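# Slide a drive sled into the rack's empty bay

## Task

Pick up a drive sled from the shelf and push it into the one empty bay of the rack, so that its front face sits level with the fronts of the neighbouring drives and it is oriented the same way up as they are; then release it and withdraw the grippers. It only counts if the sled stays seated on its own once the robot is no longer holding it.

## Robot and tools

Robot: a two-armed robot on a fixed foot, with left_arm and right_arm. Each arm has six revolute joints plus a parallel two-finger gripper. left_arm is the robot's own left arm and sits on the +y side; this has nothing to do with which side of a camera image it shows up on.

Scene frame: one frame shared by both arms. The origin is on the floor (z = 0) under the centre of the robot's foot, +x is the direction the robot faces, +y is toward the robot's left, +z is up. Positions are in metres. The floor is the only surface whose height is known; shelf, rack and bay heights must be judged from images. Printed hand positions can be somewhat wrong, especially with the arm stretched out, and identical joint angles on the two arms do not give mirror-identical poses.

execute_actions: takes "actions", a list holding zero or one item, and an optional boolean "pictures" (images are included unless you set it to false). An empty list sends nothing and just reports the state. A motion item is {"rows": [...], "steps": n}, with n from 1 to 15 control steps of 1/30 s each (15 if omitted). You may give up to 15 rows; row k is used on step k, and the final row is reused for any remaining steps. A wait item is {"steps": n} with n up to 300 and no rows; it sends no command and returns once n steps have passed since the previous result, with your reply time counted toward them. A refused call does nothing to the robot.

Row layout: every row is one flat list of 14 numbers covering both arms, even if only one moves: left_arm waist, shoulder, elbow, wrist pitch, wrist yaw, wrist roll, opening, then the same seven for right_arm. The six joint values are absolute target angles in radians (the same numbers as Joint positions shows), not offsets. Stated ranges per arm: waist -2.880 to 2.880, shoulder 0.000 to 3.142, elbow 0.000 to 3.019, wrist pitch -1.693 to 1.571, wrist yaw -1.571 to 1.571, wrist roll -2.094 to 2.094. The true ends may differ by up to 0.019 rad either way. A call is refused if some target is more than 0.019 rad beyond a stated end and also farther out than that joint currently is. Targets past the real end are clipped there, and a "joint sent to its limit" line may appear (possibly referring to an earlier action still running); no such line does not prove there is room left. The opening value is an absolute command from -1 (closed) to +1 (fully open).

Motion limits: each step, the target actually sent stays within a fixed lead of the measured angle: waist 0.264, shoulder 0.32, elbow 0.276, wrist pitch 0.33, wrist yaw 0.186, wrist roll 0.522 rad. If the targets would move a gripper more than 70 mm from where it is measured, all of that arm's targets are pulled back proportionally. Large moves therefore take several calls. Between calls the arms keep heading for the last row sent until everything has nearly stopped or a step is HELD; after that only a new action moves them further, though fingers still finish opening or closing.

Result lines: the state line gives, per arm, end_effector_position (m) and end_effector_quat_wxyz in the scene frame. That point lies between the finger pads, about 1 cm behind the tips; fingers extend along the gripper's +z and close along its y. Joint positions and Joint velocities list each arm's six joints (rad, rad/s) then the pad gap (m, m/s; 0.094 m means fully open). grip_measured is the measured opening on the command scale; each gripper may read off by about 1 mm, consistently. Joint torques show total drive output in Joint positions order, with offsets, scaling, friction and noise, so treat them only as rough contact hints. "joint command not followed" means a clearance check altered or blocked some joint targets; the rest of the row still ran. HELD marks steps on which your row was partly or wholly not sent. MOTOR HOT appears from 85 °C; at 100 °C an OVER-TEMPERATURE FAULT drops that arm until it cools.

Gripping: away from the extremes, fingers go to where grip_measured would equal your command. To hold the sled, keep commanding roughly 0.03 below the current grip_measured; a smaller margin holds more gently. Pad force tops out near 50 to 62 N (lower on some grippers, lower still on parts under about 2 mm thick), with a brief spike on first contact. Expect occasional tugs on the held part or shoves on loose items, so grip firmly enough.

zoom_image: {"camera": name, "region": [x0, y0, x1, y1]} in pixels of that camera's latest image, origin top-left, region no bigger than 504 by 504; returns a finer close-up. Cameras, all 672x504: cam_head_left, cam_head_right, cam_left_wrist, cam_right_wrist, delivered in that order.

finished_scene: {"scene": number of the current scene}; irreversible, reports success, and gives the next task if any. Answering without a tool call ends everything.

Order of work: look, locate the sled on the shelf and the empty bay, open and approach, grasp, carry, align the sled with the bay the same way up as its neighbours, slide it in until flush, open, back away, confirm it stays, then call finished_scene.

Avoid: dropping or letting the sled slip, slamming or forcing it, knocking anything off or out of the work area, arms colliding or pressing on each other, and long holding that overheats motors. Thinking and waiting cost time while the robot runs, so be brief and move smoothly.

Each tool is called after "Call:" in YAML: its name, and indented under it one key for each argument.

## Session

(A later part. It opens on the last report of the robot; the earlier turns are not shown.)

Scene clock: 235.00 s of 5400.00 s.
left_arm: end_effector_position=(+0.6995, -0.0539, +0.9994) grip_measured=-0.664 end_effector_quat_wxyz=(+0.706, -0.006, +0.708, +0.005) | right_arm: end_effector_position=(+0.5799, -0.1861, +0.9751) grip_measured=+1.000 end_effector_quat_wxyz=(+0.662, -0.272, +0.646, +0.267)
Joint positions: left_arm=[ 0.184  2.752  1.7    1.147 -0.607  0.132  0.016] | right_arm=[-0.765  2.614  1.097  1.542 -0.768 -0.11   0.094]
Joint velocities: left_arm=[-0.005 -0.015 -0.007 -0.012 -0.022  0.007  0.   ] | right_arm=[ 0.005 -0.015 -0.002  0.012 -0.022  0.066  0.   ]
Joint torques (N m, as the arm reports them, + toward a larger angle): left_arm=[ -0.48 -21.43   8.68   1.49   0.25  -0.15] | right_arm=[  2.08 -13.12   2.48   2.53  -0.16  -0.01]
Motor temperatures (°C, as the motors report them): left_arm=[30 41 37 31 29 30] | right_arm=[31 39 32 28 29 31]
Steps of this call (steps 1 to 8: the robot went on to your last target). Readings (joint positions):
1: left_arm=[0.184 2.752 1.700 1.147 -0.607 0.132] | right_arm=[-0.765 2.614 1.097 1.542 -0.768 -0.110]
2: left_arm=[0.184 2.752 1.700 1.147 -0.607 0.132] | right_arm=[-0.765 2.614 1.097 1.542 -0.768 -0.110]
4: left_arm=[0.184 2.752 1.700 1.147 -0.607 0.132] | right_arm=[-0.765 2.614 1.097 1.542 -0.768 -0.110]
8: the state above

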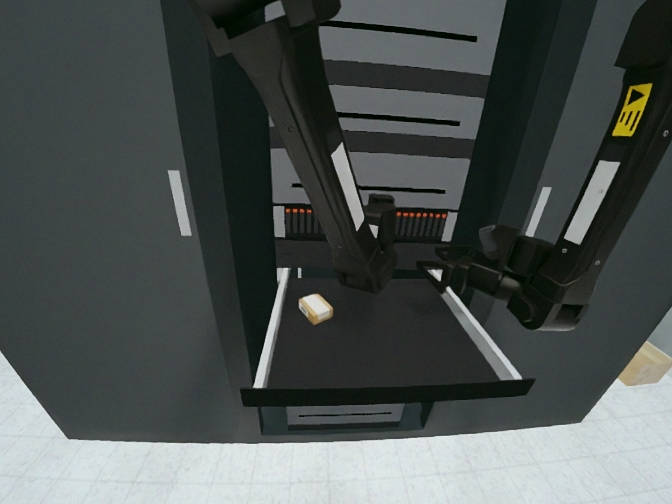

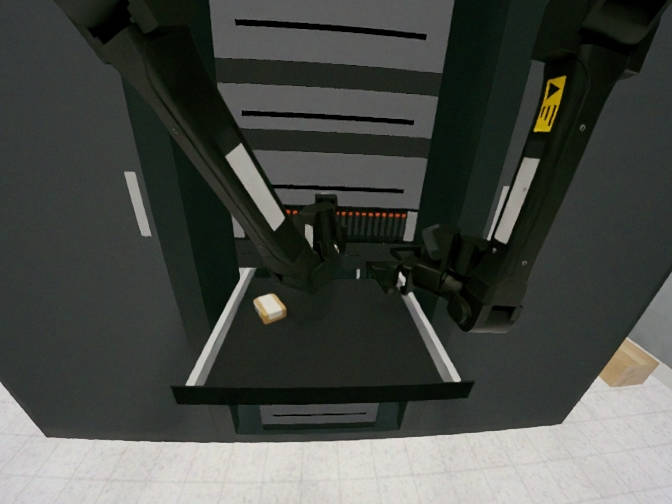

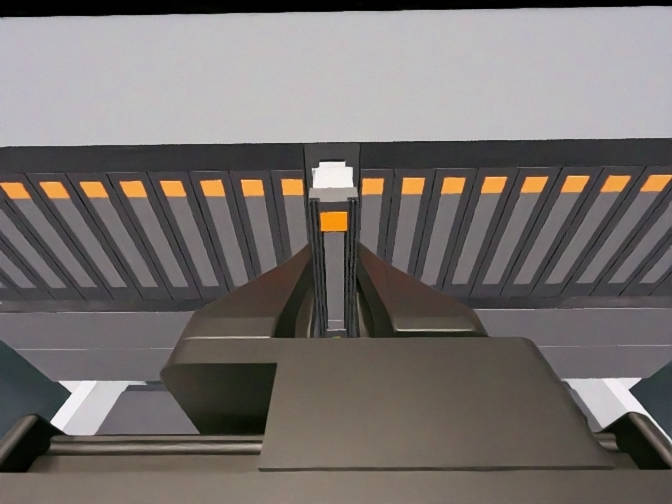

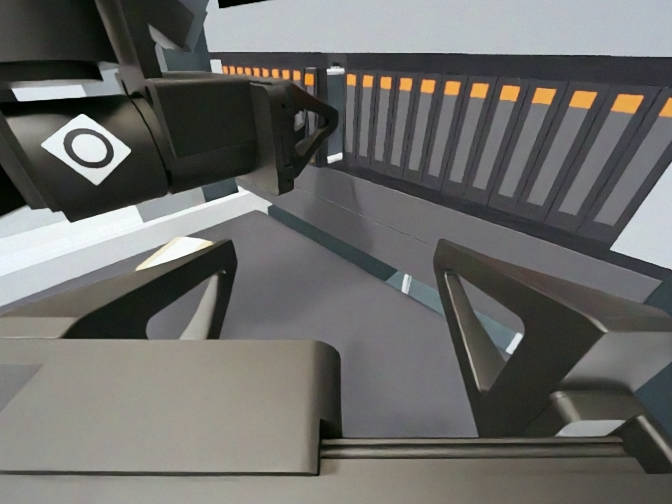

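Call:
execute_actions:
  actions:
    - {"rows": [ [0.193,2.7504,1.742,1.1345,-0.6062,0.122,-0.66,-0.752,2.618,1.112,1.565,-0.77,-0.10,1.0], [0.191,2.7504,1.737,1.1345,-0.6062,0.122,-0.62,-0.752,2.618,1.112,1.565,-0.77,-0.10,1.0], [0.190,2.7504,1.732,1.1345,-0.6062,0.122,-0.57,-0.752,2.618,1.112,1.565,-0.77,-0.10,1.0], [0.190,2.7504,1.730,1.1345,-0.6062,0.122,-0.52,-0.752,2.618,1.112,1.565,-0.77,-0.10,1.0], [0.190,2.7504,1.730,1.1345,-0.6062,0.122,-0.46,-0.752,2.618,1.112,1.565,-0.77,-0.10,1.0], [0.190,2.7504,1.730,1.1345,-0.6062,0.122,-0.40,-0.752,2.618,1.112,1.565,-0.77,-0.10,1.0], [0.190,2.7504,1.730,1.1345,-0.6062,0.122,-0.35,-0.752,2.618,1.112,1.565,-0.77,-0.10,1.0], [0.190,2.7504,1.730,1.1345,-0.6062,0.122,-0.30,-0.752,2.618,1.112,1.565,-0.77,-0.10,1.0] ], "steps": 12}
  pictures: false

Call:
execute_actions:
  actions:
    - {"rows": [ [0.182,2.735,1.715,1.160,-0.609,0.122,-0.30,-0.752,2.618,1.112,1.565,-0.77,-0.10,1.0], [0.175,2.720,1.705,1.182,-0.611,0.122,-0.30,-0.752,2.618,1.112,1.565,-0.77,-0.10,1.0], [0.1725,2.714,1.6985,1.1885,-0.6132,0.122,-0.30,-0.752,2.618,1.112,1.565,-0.77,-0.10,1.0], [0.1701,2.7119,1.6912,1.1947,-0.6154,0.122,-0.30,-0.752,2.618,1.112,1.565,-0.77,-0.10,1.0], [0.1678,2.7098,1.6839,1.2009,-0.6177,0.122,-0.30,-0.752,2.618,1.112,1.565,-0.77,-0.10,1.0], [0.1654,2.7078,1.6766,1.2071,-0.6199,0.122,-0.30,-0.752,2.618,1.112,1.565,-0.77,-0.10,1.0], [0.163,2.7057,1.6693,1.2133,-0.6221,0.122,-0.30,-0.752,2.618,1.112,1.565,-0.77,-0.10,1.0], [0.1606,2.7036,1.662,1.2195,-0.6244,0.122,-0.30,-0.752,2.618,1.112,1.565,-0.77,-0.10,1.0], [0.1583,2.7015,1.6548,1.2258,-0.6266,0.122,-0.30,-0.752,2.618,1.112,1.565,-0.77,-0.10,1.0], [0.1559,2.6994,1.6475,1.232,-0.6288,0.122,-0.30,-0.752,2.618,1.112,1.565,-0.77,-0.10,1.0], [0.1535,2.6973,1.6402,1.2382,-0.6311,0.122,-0.30,-0.752,2.618,1.112,1.565,-0.77,-0.10,1.0], [0.1511,2.6953,1.6329,1.2444,-0.6333,0.122,-0.30,-0.752,2.618,1.112,1.565,-0.77,-0.10,1.0], [0.1488,2.6932,1.6256,1.2506,-0.6355,0.122,-0.30,-0.752,2.618,1.112,1.565,-0.77,-0.10,1.0], [0.1464,2.6911,1.6183,1.2568,-0.6378,0.122,-0.30,-0.752,2.618,1.112,1.565,-0.77,-0.10,1.0], [0.144,2.689,1.611,1.263,-0.640,0.122,-0.30,-0.752,2.618,1.112,1.565,-0.77,-0.10,1.0] ], "steps": 15}
  pictures: false

Call:
execute_actions:
  actions:
    - {"steps": 10}

Scene clock: 240.40 s of 5400.00 s.
left_arm: end_effector_position=(+0.6995, -0.0539, +0.9994) grip_measured=-0.303 end_effector_quat_wxyz=(+0.706, -0.006, +0.708, +0.005) | right_arm: end_effector_position=(+0.5799, -0.1861, +0.9751) grip_measured=+1.000 end_effector_quat_wxyz=(+0.662, -0.272, +0.646, +0.267)
Joint positions: left_arm=[ 0.184  2.752  1.7    1.147 -0.607  0.132  0.033] | right_arm=[-0.765  2.614  1.097  1.542 -0.768 -0.11   0.094]
Joint velocities: left_arm=[-0.015 -0.005  0.002 -0.002 -0.007 -0.066  0.   ] | right_arm=[-0.005 -0.005 -0.002  0.002  0.007  0.007  0.   ]
Joint torques (N m, as the arm reports them, + toward a larger angle): left_arm=[ -1.73 -21.27   7.45   1.54   0.26  -0.1 ] | right_arm=[  2.02 -13.09   2.5    2.51  -0.17  -0.01]
Motor temperatures (°C, as the motors report them): left_arm=[30 42 37 31 29 30] | right_arm=[31 39 32 28 29 31]
Steps of this call (steps 1 to 15: the robot went on to your last target; steps 16 to 90: nothing new was sent; then 2.00 s passed at rest; steps 91 to 102: all 12 steps of this action). Readings (joint positions):
91: left_arm=[0.184 2.752 1.700 1.147 -0.607 0.132] | right_arm=[-0.765 2.614 1.097 1.542 -0.768 -0.110]
92: left_arm=[0.184 2.752 1.700 1.147 -0.607 0.132] | right_arm=[-0.765 2.614 1.097 1.542 -0.768 -0.110]
94: left_arm=[0.184 2.752 1.700 1.147 -0.607 0.132] | right_arm=[-0.765 2.614 1.097 1.542 -0.768 -0.110]
98: left_arm=[0.184 2.752 1.700 1.147 -0.607 0.132] | right_arm=[-0.765 2.614 1.097 1.542 -0.768 -0.110]
102: the state above

Scene clock: 240.90 s of 5400.00 s.
left_arm: end_effector_position=(+0.6761, -0.0524, +1.0066) grip_measured=-0.303 end_effector_quat_wxyz=(+0.711, -0.013, +0.703, +0.003) | right_arm: end_effector_position=(+0.5799, -0.1861, +0.9751) grip_measured=+1.000 end_effector_quat_wxyz=(+0.662, -0.272, +0.646, +0.267)
Joint positions: left_arm=[ 0.163  2.724  1.622  1.217 -0.634  0.132  0.033] | right_arm=[-0.765  2.614  1.097  1.542 -0.768 -0.11   0.094]
Joint velocities: left_arm=[-0.093 -0.054 -0.203  0.178 -0.095 -0.022 -0.001] | right_arm=[-0.015 -0.005  0.002 -0.002  0.007 -0.051  0.   ]
Joint torques (N m, as the arm reports them, + toward a larger angle): left_arm=[ -2.21 -24.     5.18   2.81   0.06  -0.16] | right_arm=[  2.08 -13.12   2.51   2.52  -0.17  -0.01]
Motor temperatures (°C, as the motors report them): left_arm=[30 42 37 31 29 30] | right_arm=[31 39 32 28 29 31]
Steps of this call (steps 1 to 15: all 15 steps of this action). Readings (joint positions):
1: left_arm=[0.184 2.752 1.700 1.147 -0.607 0.132] | right_arm=[-0.765 2.614 1.097 1.542 -0.768 -0.110]
2: left_arm=[0.184 2.752 1.700 1.147 -0.607 0.132] | right_arm=[-0.765 2.614 1.097 1.542 -0.768 -0.110]
4: left_arm=[0.184 2.750 1.698 1.151 -0.609 0.132] | right_arm=[-0.765 2.614 1.097 1.542 -0.768 -0.110]
8: left_arm=[0.181 2.739 1.673 1.173 -0.619 0.132] | right_arm=[-0.765 2.614 1.097 1.542 -0.768 -0.110]
15: the state above

Scene clock: 241.23 s of 5400.00 s.
left_arm: end_effector_position=(+0.6664, -0.0605, +1.0068) grip_measured=-0.303 end_effector_quat_wxyz=(+0.712, -0.009, +0.702, -0.003) | right_arm: end_effector_position=(+0.5799, -0.1861, +0.9751) grip_measured=+1.000 end_effector_quat_wxyz=(+0.662, -0.272, +0.646, +0.267)
Joint positions: left_arm=[ 0.147  2.721  1.607  1.23  -0.636  0.132  0.033] | right_arm=[-0.765  2.614  1.097  1.542 -0.768 -0.11   0.094]
Joint velocities: left_arm=[-0.005 -0.005 -0.012 -0.012  0.037 -0.022 -0.   ] | right_arm=[-0.005  0.005 -0.012  0.022 -0.11   0.007  0.   ]
Joint torques (N m, as the arm reports them, + toward a larger angle): left_arm=[ -1.35 -23.66   5.2    3.12   0.09  -0.14] | right_arm=[  2.05 -13.14   2.49   2.52  -0.16  -0.01]
Motor temperatures (°C, as the motors report them): left_arm=[30 42 37 31 29 30] | right_arm=[31 39 32 28 29 31]
Steps of this call (steps 1 to 10: the robot went on to your last target). Readings (joint positions):
1: left_arm=[0.160 2.722 1.616 1.223 -0.636 0.132] | right_arm=[-0.765 2.614 1.097 1.542 -0.768 -0.110]
2: left_arm=[0.157 2.721 1.611 1.226 -0.636 0.132] | right_arm=[-0.765 2.614 1.097 1.542 -0.768 -0.110]
4: left_arm=[0.152 2.721 1.608 1.228 -0.636 0.132] | right_arm=[-0.765 2.614 1.097 1.542 -0.768 -0.110]
8: left_arm=[0.147 2.721 1.607 1.229 -0.636 0.132] | right_arm=[-0.765 2.614 1.097 1.542 -0.768 -0.110]
10: the state above

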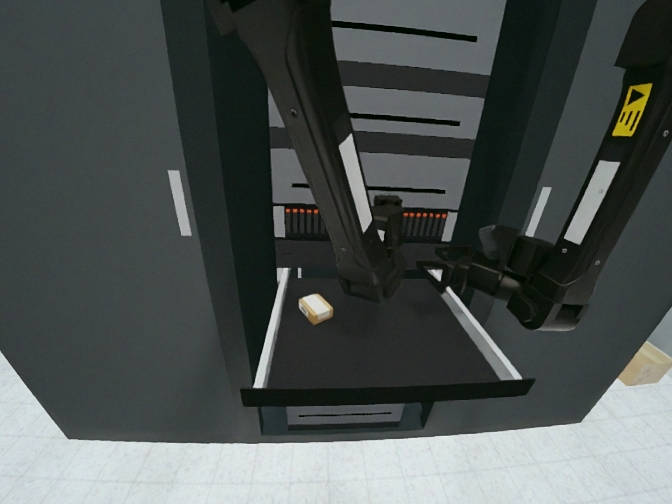

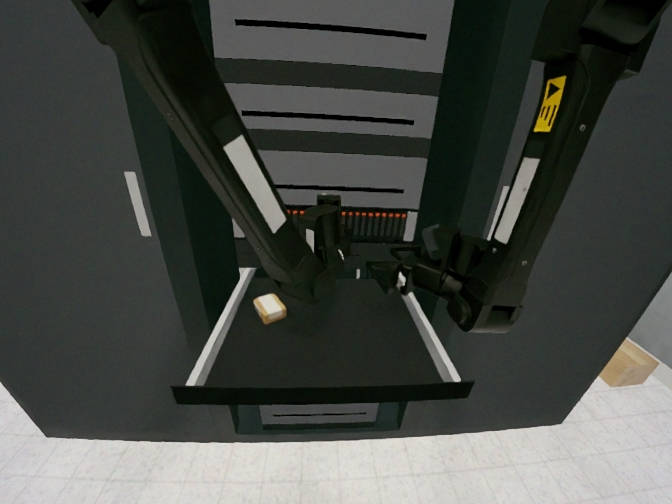

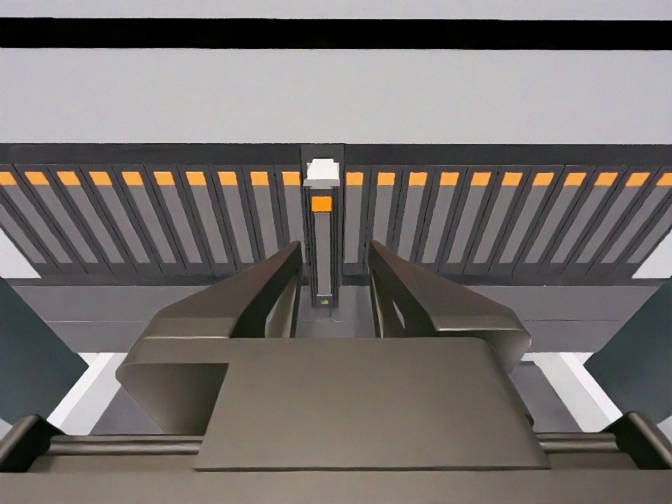

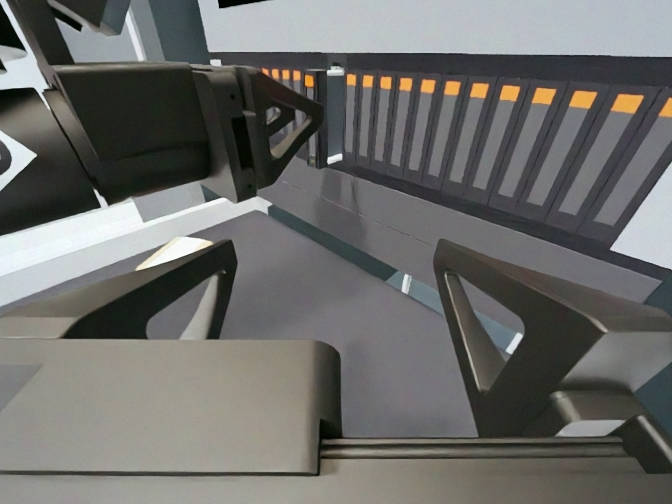

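Call:
execute_actions:
  actions:
    - {"rows": [ [0.148,2.700,1.615,1.250,-0.639,0.122,-0.38,-0.752,2.618,1.112,1.565,-0.77,-0.10,1.0], [0.152,2.711,1.619,1.237,-0.638,0.122,-0.46,-0.752,2.618,1.112,1.565,-0.77,-0.10,1.0], [0.154,2.720,1.623,1.225,-0.637,0.122,-0.54,-0.752,2.618,1.112,1.565,-0.77,-0.10,1.0], [0.155,2.722,1.627,1.216,-0.636,0.122,-0.62,-0.752,2.618,1.112,1.565,-0.77,-0.10,1.0], [0.156,2.7235,1.631,1.213,-0.635,0.122,-0.70,-0.752,2.618,1.112,1.565,-0.77,-0.10,1.0], [0.157,2.725,1.635,1.211,-0.634,0.122,-0.78,-0.752,2.618,1.112,1.565,-0.77,-0.10,1.0], [0.158,2.726,1.635,1.2095,-0.634,0.122,-0.86,-0.752,2.618,1.112,1.565,-0.77,-0.10,1.0], [0.159,2.727,1.635,1.208,-0.634,0.122,-0.93,-0.752,2.618,1.112,1.565,-0.77,-0.10,1.0], [0.160,2.728,1.635,1.2065,-0.634,0.122,-1.0,-0.752,2.618,1.112,1.565,-0.77,-0.10,1.0], [0.161,2.729,1.635,1.205,-0.634,0.122,-1.0,-0.752,2.618,1.112,1.565,-0.77,-0.10,1.0], [0.1615,2.730,1.635,1.204,-0.634,0.122,-1.0,-0.752,2.618,1.112,1.565,-0.77,-0.10,1.0], [0.162,2.731,1.635,1.203,-0.634,0.122,-1.0,-0.752,2.618,1.112,1.565,-0.77,-0.10,1.0] ], "steps": 15}
  pictures: false

Call:
execute_actions:
  actions:
    - {"steps": 10}

Scene clock: 244.00 s of 5400.00 s.
left_arm: end_effector_position=(+0.6681, -0.0569, +1.0040) grip_measured=-0.990 end_effector_quat_wxyz=(+0.709, -0.009, +0.705, +0.001) | right_arm: end_effector_position=(+0.5799, -0.1861, +0.9751) grip_measured=+1.000 end_effector_quat_wxyz=(+0.662, -0.272, +0.646, +0.267)
Joint positions: left_arm=[ 0.153  2.722  1.607  1.223 -0.636  0.132  0.   ] | right_arm=[-0.765  2.614  1.097  1.542 -0.768 -0.11   0.094]
Joint velocities: left_arm=[ 0.005 -0.005 -0.007  0.007 -0.022 -0.007  0.   ] | right_arm=[ 0.005  0.015 -0.007  0.007  0.022  0.022  0.   ]
Joint torques (N m, as the arm reports them, + toward a larger angle): left_arm=[ -1.37 -20.04   6.75   1.11   0.37  -0.17] | right_arm=[  2.   -13.09   2.48   2.5   -0.16  -0.01]
Motor temperatures (°C, as the motors report them): left_arm=[30 42 37 31 29 30] | right_arm=[31 39 32 28 29 31]
Steps of this call (steps 1 to 30: the robot went on to your last target; steps 31 to 68: nothing new was sent; steps 69 to 83: all 15 steps of this action). Readings (joint positions):
69: left_arm=[0.147 2.721 1.607 1.230 -0.636 0.132] | right_arm=[-0.765 2.614 1.097 1.542 -0.768 -0.110]
70: left_arm=[0.147 2.721 1.607 1.230 -0.636 0.132] | right_arm=[-0.765 2.614 1.097 1.542 -0.768 -0.110]
72: left_arm=[0.147 2.721 1.607 1.230 -0.636 0.132] | right_arm=[-0.765 2.614 1.097 1.542 -0.768 -0.110]
76: left_arm=[0.148 2.721 1.607 1.230 -0.636 0.132] | right_arm=[-0.765 2.614 1.097 1.542 -0.768 -0.110]
83: the state above

Scene clock: 244.33 s of 5400.00 s.
left_arm: end_effector_position=(+0.6688, -0.0551, +1.0028) grip_measured=-0.990 end_effector_quat_wxyz=(+0.709, -0.009, +0.705, +0.002) | right_arm: end_effector_position=(+0.5799, -0.1861, +0.9751) grip_measured=+1.000 end_effector_quat_wxyz=(+0.662, -0.272, +0.646, +0.267)
Joint positions: left_arm=[ 0.155  2.723  1.607  1.222 -0.636  0.132  0.   ] | right_arm=[-0.765  2.614  1.097  1.542 -0.768 -0.11   0.094]
Joint velocities: left_arm=[-0.015 -0.005  0.022  0.002 -0.007 -0.022 -0.001] | right_arm=[-0.005  0.005 -0.007  0.022  0.007 -0.051  0.   ]
Joint torques (N m, as the arm reports them, + toward a larger angle): left_arm=[ -1.04 -20.16   6.74   1.13   0.31  -0.15] | right_arm=[  2.12 -13.07   2.49   2.54  -0.17  -0.01]
Motor temperatures (°C, as the motors report them): left_arm=[30 42 37 31 29 30] | right_arm=[31 39 32 28 29 31]
Steps of this call (steps 1 to 10: the robot went on to your last target). Readings (joint positions):
1: left_arm=[0.153 2.722 1.607 1.222 -0.636 0.132] | right_arm=[-0.765 2.614 1.097 1.542 -0.768 -0.110]
2: left_arm=[0.154 2.723 1.607 1.222 -0.636 0.132] | right_arm=[-0.765 2.614 1.097 1.542 -0.768 -0.110]
4: left_arm=[0.155 2.723 1.607 1.222 -0.636 0.132] | right_arm=[-0.765 2.614 1.097 1.542 -0.768 -0.110]
8: left_arm=[0.155 2.723 1.607 1.222 -0.636 0.132] | right_arm=[-0.765 2.614 1.097 1.542 -0.768 -0.110]
10: the state above

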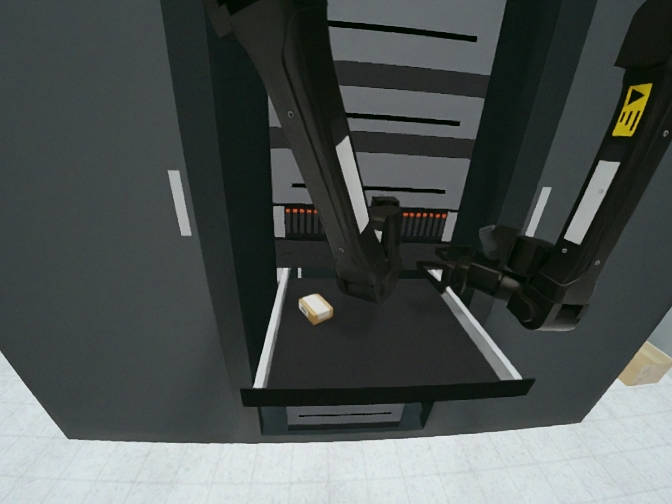

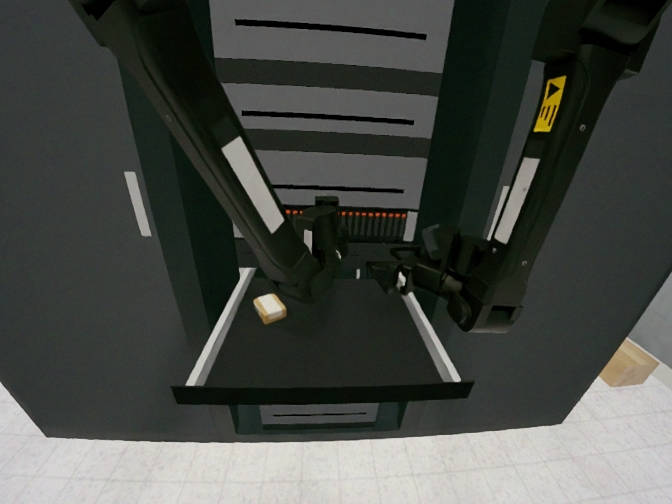

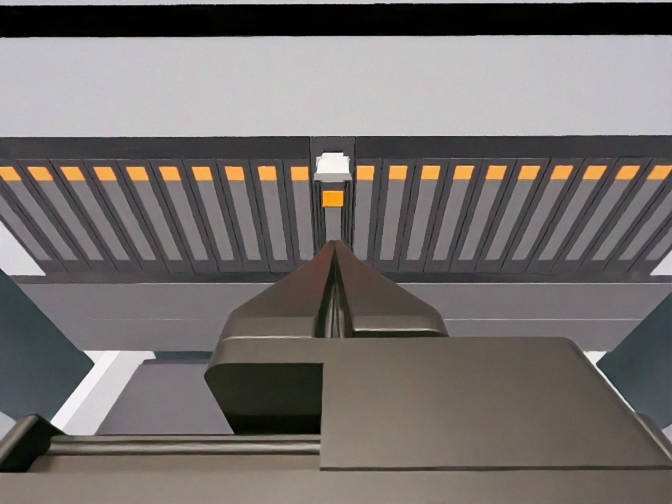

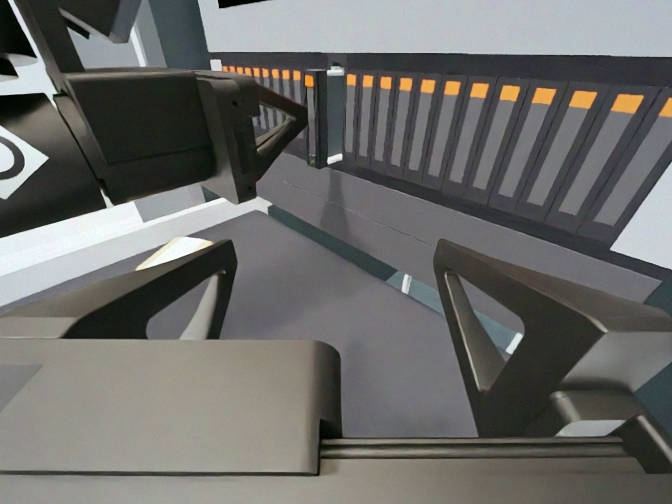

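Call:
execute_actions:
  actions:
    - {"rows": [ [0.1633,2.7323,1.6420,1.203,-0.6328,0.122,-1.0,-0.752,2.618,1.112,1.565,-0.77,-0.10,1.0], [0.1647,2.7335,1.6463,1.2005,-0.6316,0.122,-1.0,-0.752,2.618,1.112,1.565,-0.77,-0.10,1.0], [0.166,2.7348,1.6506,1.1971,-0.6304,0.122,-1.0,-0.752,2.618,1.112,1.565,-0.77,-0.10,1.0], [0.1673,2.7361,1.6549,1.1937,-0.6292,0.122,-1.0,-0.752,2.618,1.112,1.565,-0.77,-0.10,1.0], [0.1687,2.7373,1.6591,1.1902,-0.628,0.122,-1.0,-0.752,2.618,1.112,1.565,-0.77,-0.10,1.0], [0.170,2.7386,1.6634,1.1868,-0.6268,0.122,-1.0,-0.752,2.618,1.112,1.565,-0.77,-0.10,1.0], [0.1713,2.7399,1.6677,1.1834,-0.6256,0.122,-1.0,-0.752,2.618,1.112,1.565,-0.77,-0.10,1.0], [0.1727,2.7411,1.672,1.18,-0.6244,0.122,-1.0,-0.752,2.618,1.112,1.565,-0.77,-0.10,1.0], [0.174,2.7424,1.6763,1.1765,-0.6232,0.122,-1.0,-0.752,2.618,1.112,1.565,-0.77,-0.10,1.0], [0.1753,2.7437,1.6806,1.1731,-0.622,0.122,-1.0,-0.752,2.618,1.112,1.565,-0.77,-0.10,1.0], [0.1767,2.7449,1.6849,1.1697,-0.6208,0.122,-1.0,-0.752,2.618,1.112,1.565,-0.77,-0.10,1.0], [0.178,2.7462,1.6891,1.1663,-0.6196,0.122,-1.0,-0.752,2.618,1.112,1.565,-0.77,-0.10,1.0], [0.1793,2.7475,1.6934,1.1628,-0.6184,0.122,-1.0,-0.752,2.618,1.112,1.565,-0.77,-0.10,1.0], [0.1807,2.7487,1.6977,1.1594,-0.6172,0.122,-1.0,-0.752,2.618,1.112,1.565,-0.77,-0.10,1.0], [0.182,2.750,1.702,1.156,-0.616,0.122,-1.0,-0.752,2.618,1.112,1.565,-0.77,-0.10,1.0] ], "steps": 15}
  pictures: false

Call:
execute_actions:
  actions:
    - {"rows": [ [0.183,2.751,1.7055,1.1532,-0.6148,0.122,-1.0,-0.752,2.618,1.112,1.565,-0.77,-0.10,1.0], [0.184,2.752,1.709,1.1504,-0.6136,0.122,-1.0,-0.752,2.618,1.112,1.565,-0.77,-0.10,1.0], [0.185,2.753,1.7125,1.1476,-0.6124,0.122,-1.0,-0.752,2.618,1.112,1.565,-0.77,-0.10,1.0], [0.186,2.754,1.716,1.1448,-0.6112,0.122,-1.0,-0.752,2.618,1.112,1.565,-0.77,-0.10,1.0], [0.187,2.755,1.7195,1.142,-0.610,0.122,-1.0,-0.752,2.618,1.112,1.565,-0.77,-0.10,1.0], [0.188,2.756,1.723,1.1392,-0.6088,0.122,-1.0,-0.752,2.618,1.112,1.565,-0.77,-0.10,1.0], [0.189,2.757,1.7265,1.1364,-0.6076,0.122,-1.0,-0.752,2.618,1.112,1.565,-0.77,-0.10,1.0], [0.190,2.758,1.730,1.1336,-0.6064,0.122,-1.0,-0.752,2.618,1.112,1.565,-0.77,-0.10,1.0], [0.191,2.759,1.7335,1.1308,-0.6052,0.122,-1.0,-0.752,2.618,1.112,1.565,-0.77,-0.10,1.0], [0.192,2.760,1.737,1.128,-0.604,0.122,-1.0,-0.752,2.618,1.112,1.565,-0.77,-0.10,1.0] ], "steps": 15}
  pictures: false

Call:
execute_actions:
  actions:
    - {"steps": 8}

Call:
zoom_image:
  camera: "cam_right_wrist"
  region: [230, 50, 400, 220]

Scene clock: 248.00 s of 5400.00 s.
left_arm: end_effector_position=(+0.6837, -0.0562, +1.0000) grip_measured=-0.990 end_effector_quat_wxyz=(+0.707, -0.006, +0.707, +0.003) | right_arm: end_effector_position=(+0.5799, -0.1861, +0.9751) grip_measured=+1.000 end_effector_quat_wxyz=(+0.662, -0.272, +0.646, +0.267)
Joint positions: left_arm=[ 0.168  2.739  1.656  1.183 -0.621  0.132  0.   ] | right_arm=[-0.765  2.614  1.097  1.542 -0.768 -0.11   0.094]
Joint velocities: left_arm=[ 0.034  0.034  0.125 -0.085  0.037  0.051  0.   ] | right_arm=[ 0.005  0.005  0.007 -0.002 -0.022 -0.007  0.   ]
Joint torques (N m, as the arm reports them, + toward a larger angle): left_arm=[ -0.93 -20.81   7.9    1.12   0.39  -0.15] | right_arm=[  2.06 -13.17   2.49   2.52  -0.16  -0.01]
Motor temperatures (°C, as the motors report them): left_arm=[30 42 37 31 29 30] | right_arm=[31 39 32 28 29 31]
Steps of this call (steps 1 to 15: the robot went on to your last target; steps 16 to 90: nothing new was sent; then 0.17 s passed at rest; steps 91 to 105: all 15 steps of this action). Readings (joint positions):
91: left_arm=[0.155 2.723 1.607 1.222 -0.636 0.132] | right_arm=[-0.765 2.614 1.097 1.542 -0.768 -0.110]
92: left_arm=[0.155 2.723 1.607 1.222 -0.636 0.132] | right_arm=[-0.765 2.614 1.097 1.542 -0.768 -0.110]
94: left_arm=[0.156 2.725 1.610 1.219 -0.634 0.132] | right_arm=[-0.765 2.614 1.097 1.542 -0.768 -0.110]
98: left_arm=[0.159 2.731 1.627 1.206 -0.629 0.132] | right_arm=[-0.765 2.614 1.097 1.542 -0.768 -0.110]
105: the state above

Scene clock: 248.50 s of 5400.00 s.
left_arm: end_effector_position=(+0.6981, -0.0557, +0.9998) grip_measured=-0.990 end_effector_quat_wxyz=(+0.706, -0.005, +0.708, +0.003) | right_arm: end_effector_position=(+0.5799, -0.1861, +0.9751) grip_measured=+1.000 end_effector_quat_wxyz=(+0.662, -0.272, +0.646, +0.267)
Joint positions: left_arm=[ 0.182  2.75   1.698  1.148 -0.607  0.132  0.   ] | right_arm=[-0.765  2.614  1.097  1.542 -0.768 -0.11   0.094]
Joint velocities: left_arm=[-0.015 -0.005  0.002  0.002  0.007 -0.051 -0.001] | right_arm=[-0.005  0.015 -0.017 -0.012 -0.051  0.007  0.   ]
Joint torques (N m, as the arm reports them, + toward a larger angle): left_arm=[ -0.93 -20.85   8.1    1.1    0.34  -0.14] | right_arm=[  2.01 -13.11   2.49   2.51  -0.16  -0.01]
Motor temperatures (°C, as the motors report them): left_arm=[30 42 37 31 29 30] | right_arm=[31 39 32 28 29 31]
Steps of this call (steps 1 to 15: all 15 steps of this action). Readings (joint positions):
1: left_arm=[0.169 2.741 1.660 1.179 -0.619 0.132] | right_arm=[-0.765 2.614 1.097 1.542 -0.768 -0.110]
2: left_arm=[0.171 2.741 1.664 1.176 -0.618 0.132] | right_arm=[-0.765 2.614 1.097 1.542 -0.768 -0.110]
4: left_arm=[0.173 2.743 1.671 1.170 -0.615 0.132] | right_arm=[-0.765 2.614 1.097 1.542 -0.768 -0.110]
8: left_arm=[0.177 2.747 1.684 1.159 -0.611 0.132] | right_arm=[-0.765 2.614 1.097 1.542 -0.768 -0.110]
15: the state above

Scene clock: 248.77 s of 5400.00 s.
left_arm: end_effector_position=(+0.6981, -0.0554, +0.9992) grip_measured=-0.990 end_effector_quat_wxyz=(+0.706, -0.004, +0.708, +0.004) | right_arm: end_effector_position=(+0.5799, -0.1861, +0.9751) grip_measured=+1.000 end_effector_quat_wxyz=(+0.662, -0.272, +0.646, +0.267)
Joint positions: left_arm=[ 0.182  2.751  1.698  1.148 -0.607  0.132  0.   ] | right_arm=[-0.765  2.614  1.097  1.542 -0.768 -0.11   0.094]
Joint velocities: left_arm=[-0.024 -0.005 -0.002  0.002 -0.037 -0.037 -0.   ] | right_arm=[-0.005 -0.005 -0.002  0.007 -0.037  0.022  0.   ]
Joint torques (N m, as the arm reports them, + toward a larger angle): left_arm=[ -0.86 -20.38   8.05   0.98   0.36  -0.17] | right_arm=[  2.12 -13.1    2.5    2.52  -0.16  -0.01]
Motor temperatures (°C, as the motors report them): left_arm=[30 42 37 31 29 30] | right_arm=[31 39 32 28 29 31]
Steps of this call (steps 1 to 8: the robot went on to your last target). Readings (joint positions):
1: left_arm=[0.182 2.750 1.698 1.148 -0.607 0.132] | right_arm=[-0.765 2.614 1.097 1.542 -0.768 -0.110]
2: left_arm=[0.182 2.750 1.698 1.148 -0.607 0.132] | right_arm=[-0.765 2.614 1.097 1.542 -0.768 -0.110]
4: left_arm=[0.182 2.750 1.698 1.148 -0.607 0.132] | right_arm=[-0.765 2.614 1.097 1.542 -0.768 -0.110]
8: the state above

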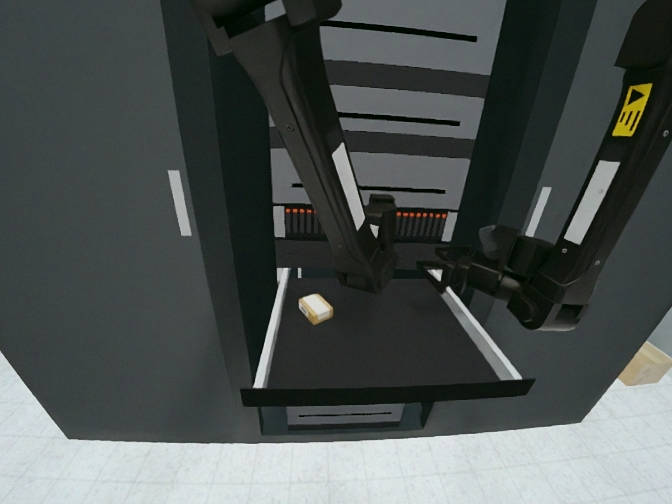

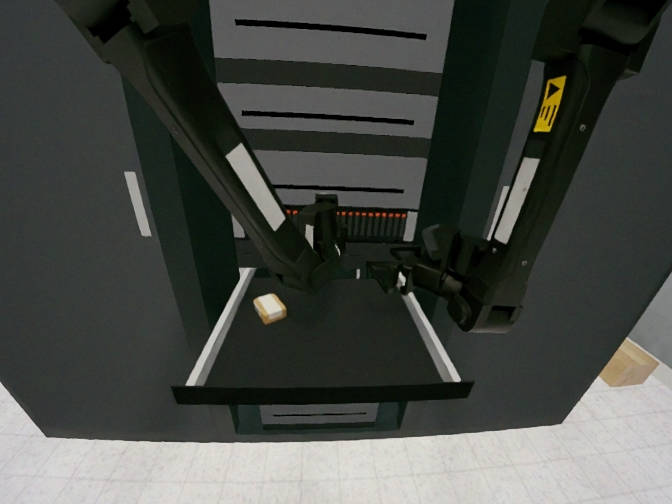

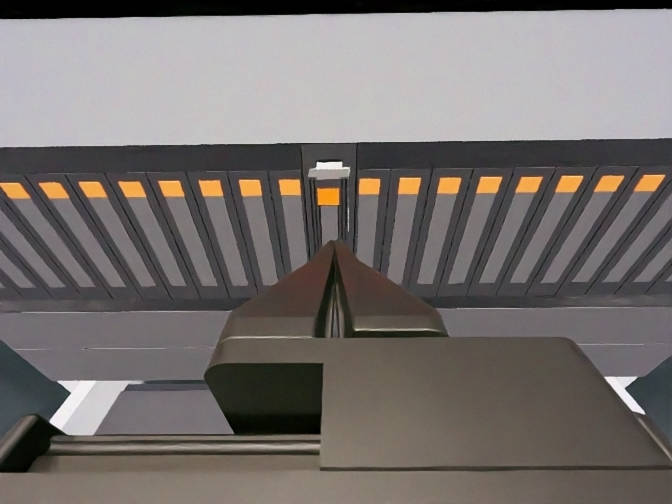

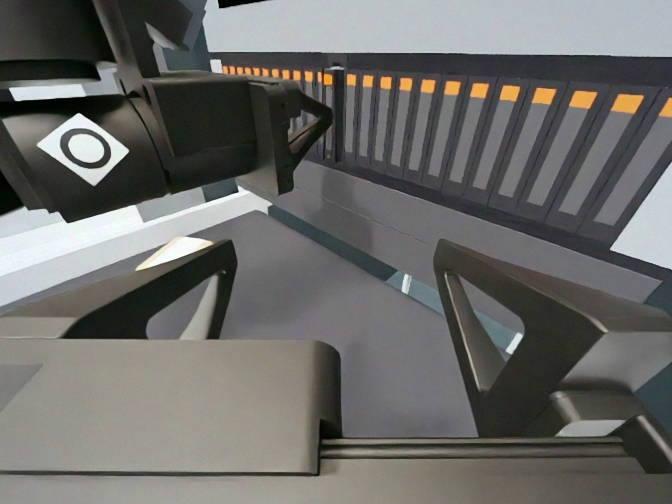

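Region (230, 50, 400, 220) of cam_right_wrist's 672x504 image, scaled by 2.965, with more detail than that image has.

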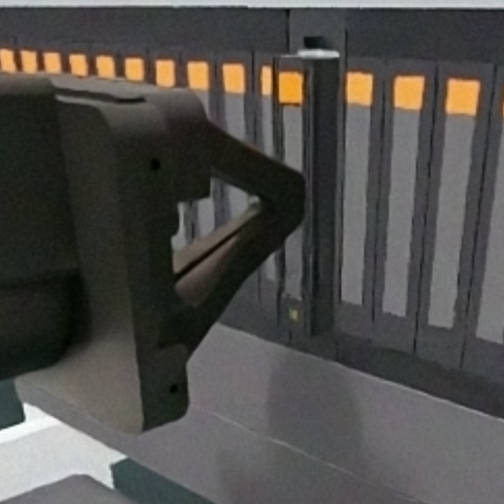

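Call:
execute_actions:
  actions:
    - {"rows": [ [0.1927,2.7606,1.7393,1.1263,-0.6034,0.122,-1.0,-0.752,2.618,1.112,1.565,-0.77,-0.10,1.0], [0.1934,2.7613,1.7415,1.1246,-0.6027,0.122,-1.0,-0.752,2.618,1.112,1.565,-0.77,-0.10,1.0], [0.1941,2.7619,1.7438,1.1229,-0.6021,0.122,-1.0,-0.752,2.618,1.112,1.565,-0.77,-0.10,1.0], [0.1948,2.7625,1.746,1.1212,-0.6014,0.122,-1.0,-0.752,2.618,1.112,1.565,-0.77,-0.10,1.0], [0.1955,2.7631,1.7483,1.1195,-0.6008,0.122,-1.0,-0.752,2.618,1.112,1.565,-0.77,-0.10,1.0], [0.1963,2.7638,1.7505,1.1178,-0.6001,0.122,-1.0,-0.752,2.618,1.112,1.565,-0.77,-0.10,1.0], [0.197,2.7644,1.7528,1.116,-0.5995,0.122,-1.0,-0.752,2.618,1.112,1.565,-0.77,-0.10,1.0], [0.1977,2.765,1.755,1.1143,-0.5988,0.122,-1.0,-0.752,2.618,1.112,1.565,-0.77,-0.10,1.0], [0.1984,2.7656,1.7573,1.1126,-0.5982,0.122,-1.0,-0.752,2.618,1.112,1.565,-0.77,-0.10,1.0], [0.1991,2.7663,1.7595,1.1109,-0.5975,0.122,-1.0,-0.752,2.618,1.112,1.565,-0.77,-0.10,1.0], [0.1998,2.7669,1.7618,1.1092,-0.5969,0.122,-1.0,-0.752,2.618,1.112,1.565,-0.77,-0.10,1.0], [0.2005,2.7675,1.764,1.1075,-0.5962,0.122,-1.0,-0.752,2.618,1.112,1.565,-0.77,-0.10,1.0] ], "steps": 15}
  pictures: false

Call:
execute_actions:
  actions:
    - {"steps": 10}

Call:
zoom_image:
  camera: "cam_right_wrist"
  region: [230, 50, 400, 220]

Call:
zoom_image:
  camera: "cam_left_wrist"
  region: [250, 130, 420, 260]

Scene clock: 252.40 s of 5400.00 s.
left_arm: end_effector_position=(+0.7063, -0.0549, +0.9988) grip_measured=-0.990 end_effector_quat_wxyz=(+0.706, -0.004, +0.708, +0.004) | right_arm: end_effector_position=(+0.5799, -0.1861, +0.9751) grip_measured=+1.000 end_effector_quat_wxyz=(+0.662, -0.272, +0.646, +0.267)
Joint positions: left_arm=[ 0.19   2.758  1.723  1.128 -0.599  0.132  0.   ] | right_arm=[-0.765  2.614  1.097  1.542 -0.768 -0.11   0.094]
Joint velocities: left_arm=[ 0.015 -0.005  0.007 -0.007 -0.051 -0.007  0.   ] | right_arm=[-0.005  0.005 -0.002 -0.002 -0.022 -0.051  0.   ]
Joint torques (N m, as the arm reports them, + toward a larger angle): left_arm=[ -0.57 -20.54   8.1    1.23   0.29  -0.15] | right_arm=[  2.05 -13.07   2.5    2.53  -0.16  -0.01]
Motor temperatures (°C, as the motors report them): left_arm=[30 42 37 31 29 30] | right_arm=[31 39 32 28 29 31]
Steps of this call (steps 1 to 15: the robot went on to your last target; steps 16 to 90: nothing new was sent; then 0.13 s passed at rest; steps 91 to 105: all 15 steps of this action). Readings (joint positions):
91: left_arm=[0.182 2.752 1.698 1.148 -0.607 0.132] | right_arm=[-0.765 2.614 1.097 1.542 -0.768 -0.110]
92: left_arm=[0.182 2.752 1.698 1.148 -0.607 0.132] | right_arm=[-0.765 2.614 1.097 1.542 -0.768 -0.110]
94: left_arm=[0.182 2.752 1.701 1.145 -0.606 0.132] | right_arm=[-0.765 2.614 1.097 1.542 -0.768 -0.110]
98: left_arm=[0.184 2.755 1.710 1.139 -0.604 0.132] | right_arm=[-0.765 2.614 1.097 1.542 -0.768 -0.110]
105: the state above

Scene clock: 252.73 s of 5400.00 s.
left_arm: end_effector_position=(+0.7066, -0.0547, +0.9988) grip_measured=-0.990 end_effector_quat_wxyz=(+0.706, -0.004, +0.708, +0.004) | right_arm: end_effector_position=(+0.5799, -0.1861, +0.9751) grip_measured=+1.000 end_effector_quat_wxyz=(+0.662, -0.272, +0.646, +0.267)
Joint positions: left_arm=[ 0.19   2.758  1.723  1.127 -0.599  0.132  0.   ] | right_arm=[-0.765  2.614  1.097  1.542 -0.768 -0.11   0.094]
Joint velocities: left_arm=[-0.024 -0.005  0.007 -0.007 -0.037  0.022 -0.002] | right_arm=[ 0.015 -0.005 -0.007  0.007 -0.022 -0.037  0.   ]
Joint torques (N m, as the arm reports them, + toward a larger angle): left_arm=[ -1.   -20.79   8.26   1.19   0.33  -0.15] | right_arm=[  2.03 -13.08   2.51   2.52  -0.16  -0.02]
Motor temperatures (°C, as the motors report them): left_arm=[30 42 37 31 29 30] | right_arm=[31 39 32 28 29 31]
Steps of this call (steps 1 to 10: the robot went on to your last target). Readings (joint positions):
1: left_arm=[0.190 2.758 1.723 1.127 -0.599 0.132] | right_arm=[-0.765 2.614 1.097 1.542 -0.768 -0.110]
2: left_arm=[0.190 2.758 1.723 1.127 -0.599 0.132] | right_arm=[-0.765 2.614 1.097 1.542 -0.768 -0.110]
4: left_arm=[0.190 2.758 1.723 1.127 -0.599 0.132] | right_arm=[-0.765 2.614 1.097 1.542 -0.768 -0.110]
8: left_arm=[0.190 2.758 1.723 1.127 -0.599 0.132] | right_arm=[-0.765 2.614 1.097 1.542 -0.768 -0.110]
10: the state above

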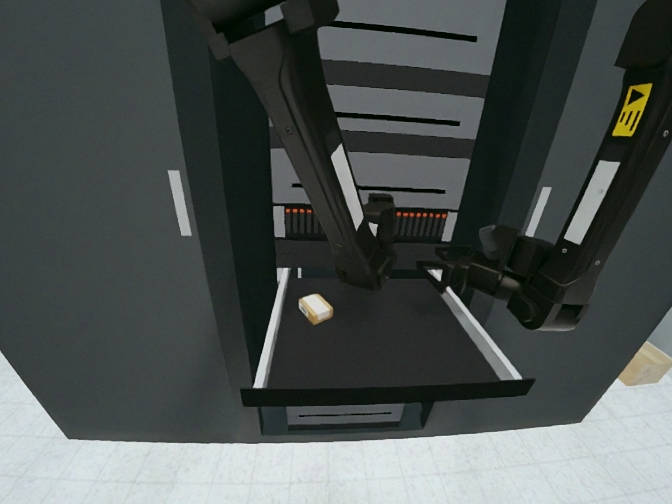

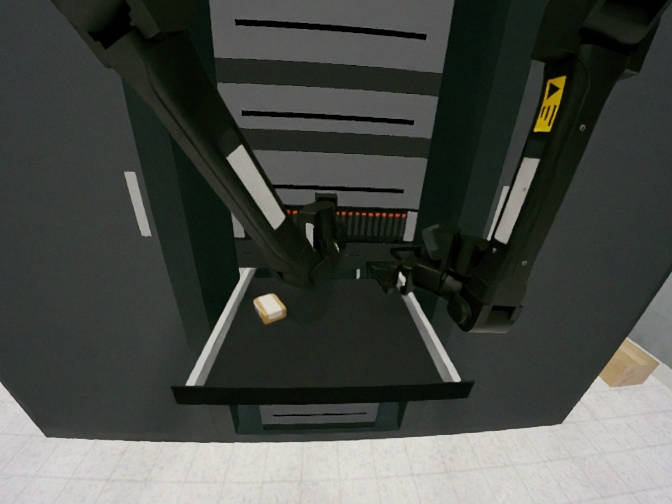

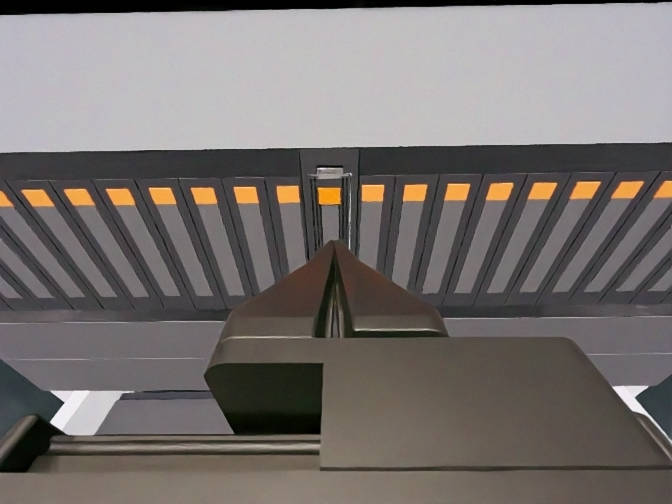

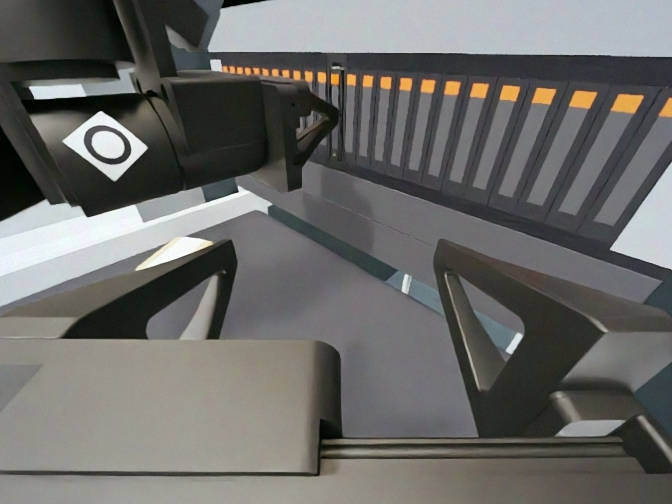

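Region (230, 50, 400, 220) of cam_right_wrist's 672x504 image, scaled by 2.965, with more detail than that image has.

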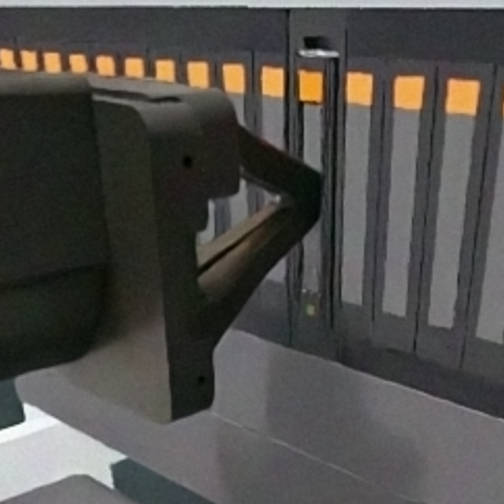

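Region (250, 130, 420, 260) of cam_left_wrist's 672x504 image, scaled by 2.965, with more detail than that image has; it fills the top 385 rows of this view, and the rest is white.

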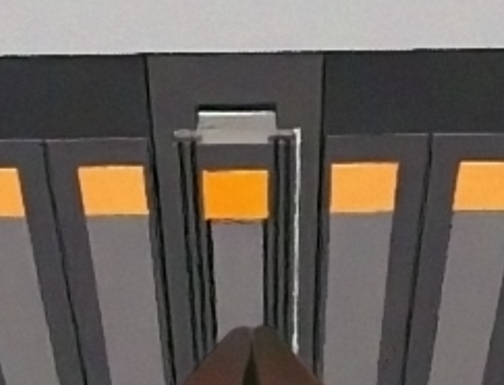

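Call:
execute_actions:
  actions:
    - {"rows": [ [0.2008,2.7677,1.765,1.1069,-0.596,0.122,-1.0,-0.752,2.618,1.112,1.565,-0.77,-0.10,1.0], [0.2011,2.7679,1.766,1.1062,-0.5957,0.122,-1.0,-0.752,2.618,1.112,1.565,-0.77,-0.10,1.0], [0.2014,2.7681,1.767,1.1056,-0.5955,0.122,-1.0,-0.752,2.618,1.112,1.565,-0.77,-0.10,1.0], [0.2016,2.7684,1.768,1.1049,-0.5952,0.122,-1.0,-0.752,2.618,1.112,1.565,-0.77,-0.10,1.0], [0.2019,2.7686,1.769,1.1043,-0.595,0.122,-1.0,-0.752,2.618,1.112,1.565,-0.77,-0.10,1.0], [0.2022,2.7688,1.770,1.1036,-0.5947,0.122,-1.0,-0.752,2.618,1.112,1.565,-0.77,-0.10,1.0], [0.2025,2.769,1.771,1.103,-0.5945,0.122,-1.0,-0.752,2.618,1.112,1.565,-0.77,-0.10,1.0] ], "steps": 15}
  pictures: false

Call:
execute_actions:
  actions:
    - {"steps": 6}

Call:
zoom_image:
  camera: "cam_right_wrist"
  region: [230, 50, 400, 220]

Call:
zoom_image:
  camera: "cam_left_wrist"
  region: [250, 130, 420, 260]

Scene clock: 254.67 s of 5400.00 s.
left_arm: end_effector_position=(+0.7082, -0.0552, +0.9988) grip_measured=-0.990 end_effector_quat_wxyz=(+0.706, -0.004, +0.709, +0.004) | right_arm: end_effector_position=(+0.5799, -0.1861, +0.9751) grip_measured=+1.000 end_effector_quat_wxyz=(+0.662, -0.272, +0.646, +0.267)
Joint positions: left_arm=[ 0.191  2.76   1.73   1.123 -0.598  0.132  0.   ] | right_arm=[-0.765  2.614  1.097  1.542 -0.768 -0.11   0.094]
Joint velocities: left_arm=[-0.005 -0.005 -0.012 -0.017  0.022 -0.037  0.   ] | right_arm=[-0.005 -0.005 -0.007 -0.012 -0.022 -0.037  0.   ]
Joint torques (N m, as the arm reports them, + toward a larger angle): left_arm=[ -0.94 -20.65   8.31   1.27   0.35  -0.18] | right_arm=[  2.11 -13.09   2.49   2.51  -0.16  -0.01]
Motor temperatures (°C, as the motors report them): left_arm=[30 42 37 31 29 30] | right_arm=[31 39 32 28 29 31]
Steps of this call (steps 1 to 15: the robot went on to your last target; steps 16 to 43: nothing new was sent; steps 44 to 58: all 15 steps of this action). Readings (joint positions):
44: left_arm=[0.190 2.758 1.723 1.127 -0.599 0.132] | right_arm=[-0.765 2.614 1.097 1.542 -0.768 -0.110]
45: left_arm=[0.190 2.758 1.723 1.127 -0.599 0.132] | right_arm=[-0.765 2.614 1.097 1.542 -0.768 -0.110]
47: left_arm=[0.190 2.758 1.724 1.127 -0.599 0.132] | right_arm=[-0.765 2.614 1.097 1.542 -0.768 -0.110]
51: left_arm=[0.190 2.760 1.728 1.124 -0.598 0.132] | right_arm=[-0.765 2.614 1.097 1.542 -0.768 -0.110]
58: the state above

Scene clock: 254.87 s of 5400.00 s.
left_arm: end_effector_position=(+0.7082, -0.0552, +0.9988) grip_measured=-0.990 end_effector_quat_wxyz=(+0.706, -0.004, +0.709, +0.004) | right_arm: end_effector_position=(+0.5799, -0.1861, +0.9751) grip_measured=+1.000 end_effector_quat_wxyz=(+0.662, -0.272, +0.646, +0.267)
Joint positions: left_arm=[ 0.191  2.76   1.73   1.123 -0.598  0.132  0.   ] | right_arm=[-0.765  2.614  1.097  1.542 -0.768 -0.11   0.094]
Joint velocities: left_arm=[-0.005 -0.024 -0.007  0.002  0.007  0.037  0.   ] | right_arm=[-0.015 -0.005 -0.007 -0.012 -0.007 -0.007  0.   ]
Joint torques (N m, as the arm reports them, + toward a larger angle): left_arm=[ -0.46 -20.63   8.39   1.29   0.36  -0.15] | right_arm=[  2.06 -13.14   2.5    2.53  -0.16  -0.01]
Motor temperatures (°C, as the motors report them): left_arm=[30 42 37 31 29 30] | right_arm=[31 39 32 28 29 31]
Steps of this call (steps 1 to 6: the robot went on to your last target). Readings (joint positions):
1: left_arm=[0.191 2.760 1.730 1.123 -0.598 0.132] | right_arm=[-0.765 2.614 1.097 1.542 -0.768 -0.110]
2: left_arm=[0.191 2.760 1.730 1.123 -0.598 0.132] | right_arm=[-0.765 2.614 1.097 1.542 -0.768 -0.110]
4: left_arm=[0.191 2.760 1.730 1.123 -0.598 0.132] | right_arm=[-0.765 2.614 1.097 1.542 -0.768 -0.110]
6: the state above

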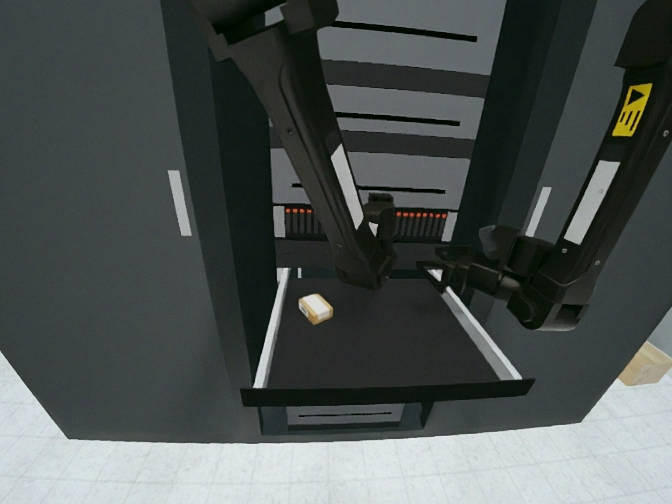

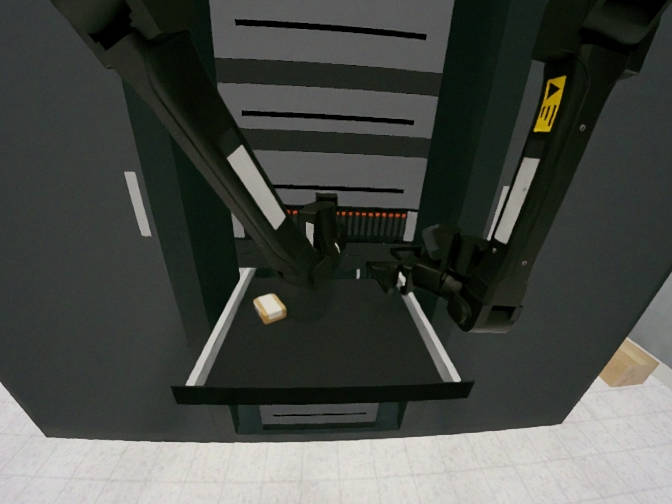

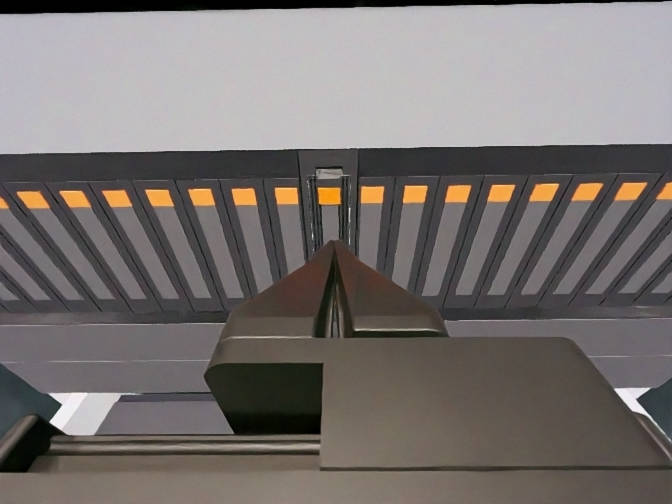

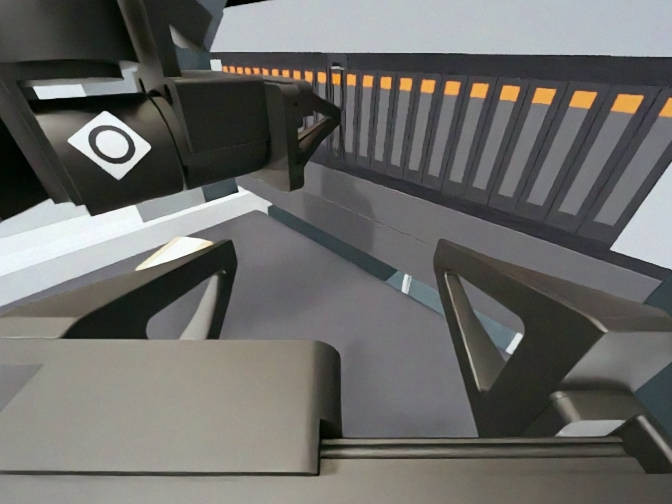

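Region (230, 50, 400, 220) of cam_right_wrist's 672x504 image, scaled by 2.965, with more detail than that image has.

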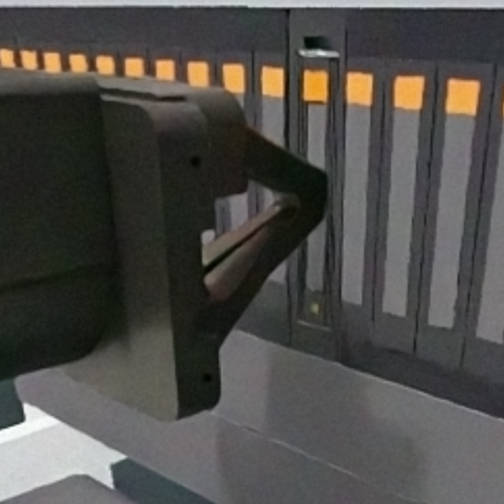

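Region (250, 130, 420, 260) of cam_left_wrist's 672x504 image, scaled by 2.965, with more detail than that image has; it fills the top 385 rows of this view, and the rest is white.

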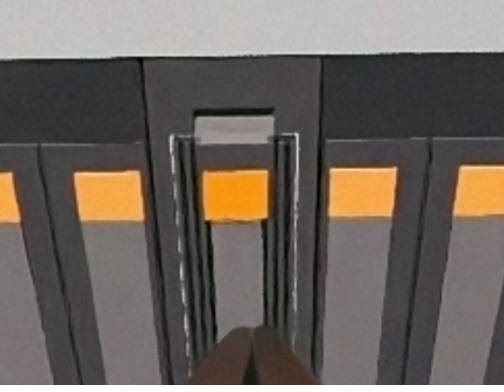

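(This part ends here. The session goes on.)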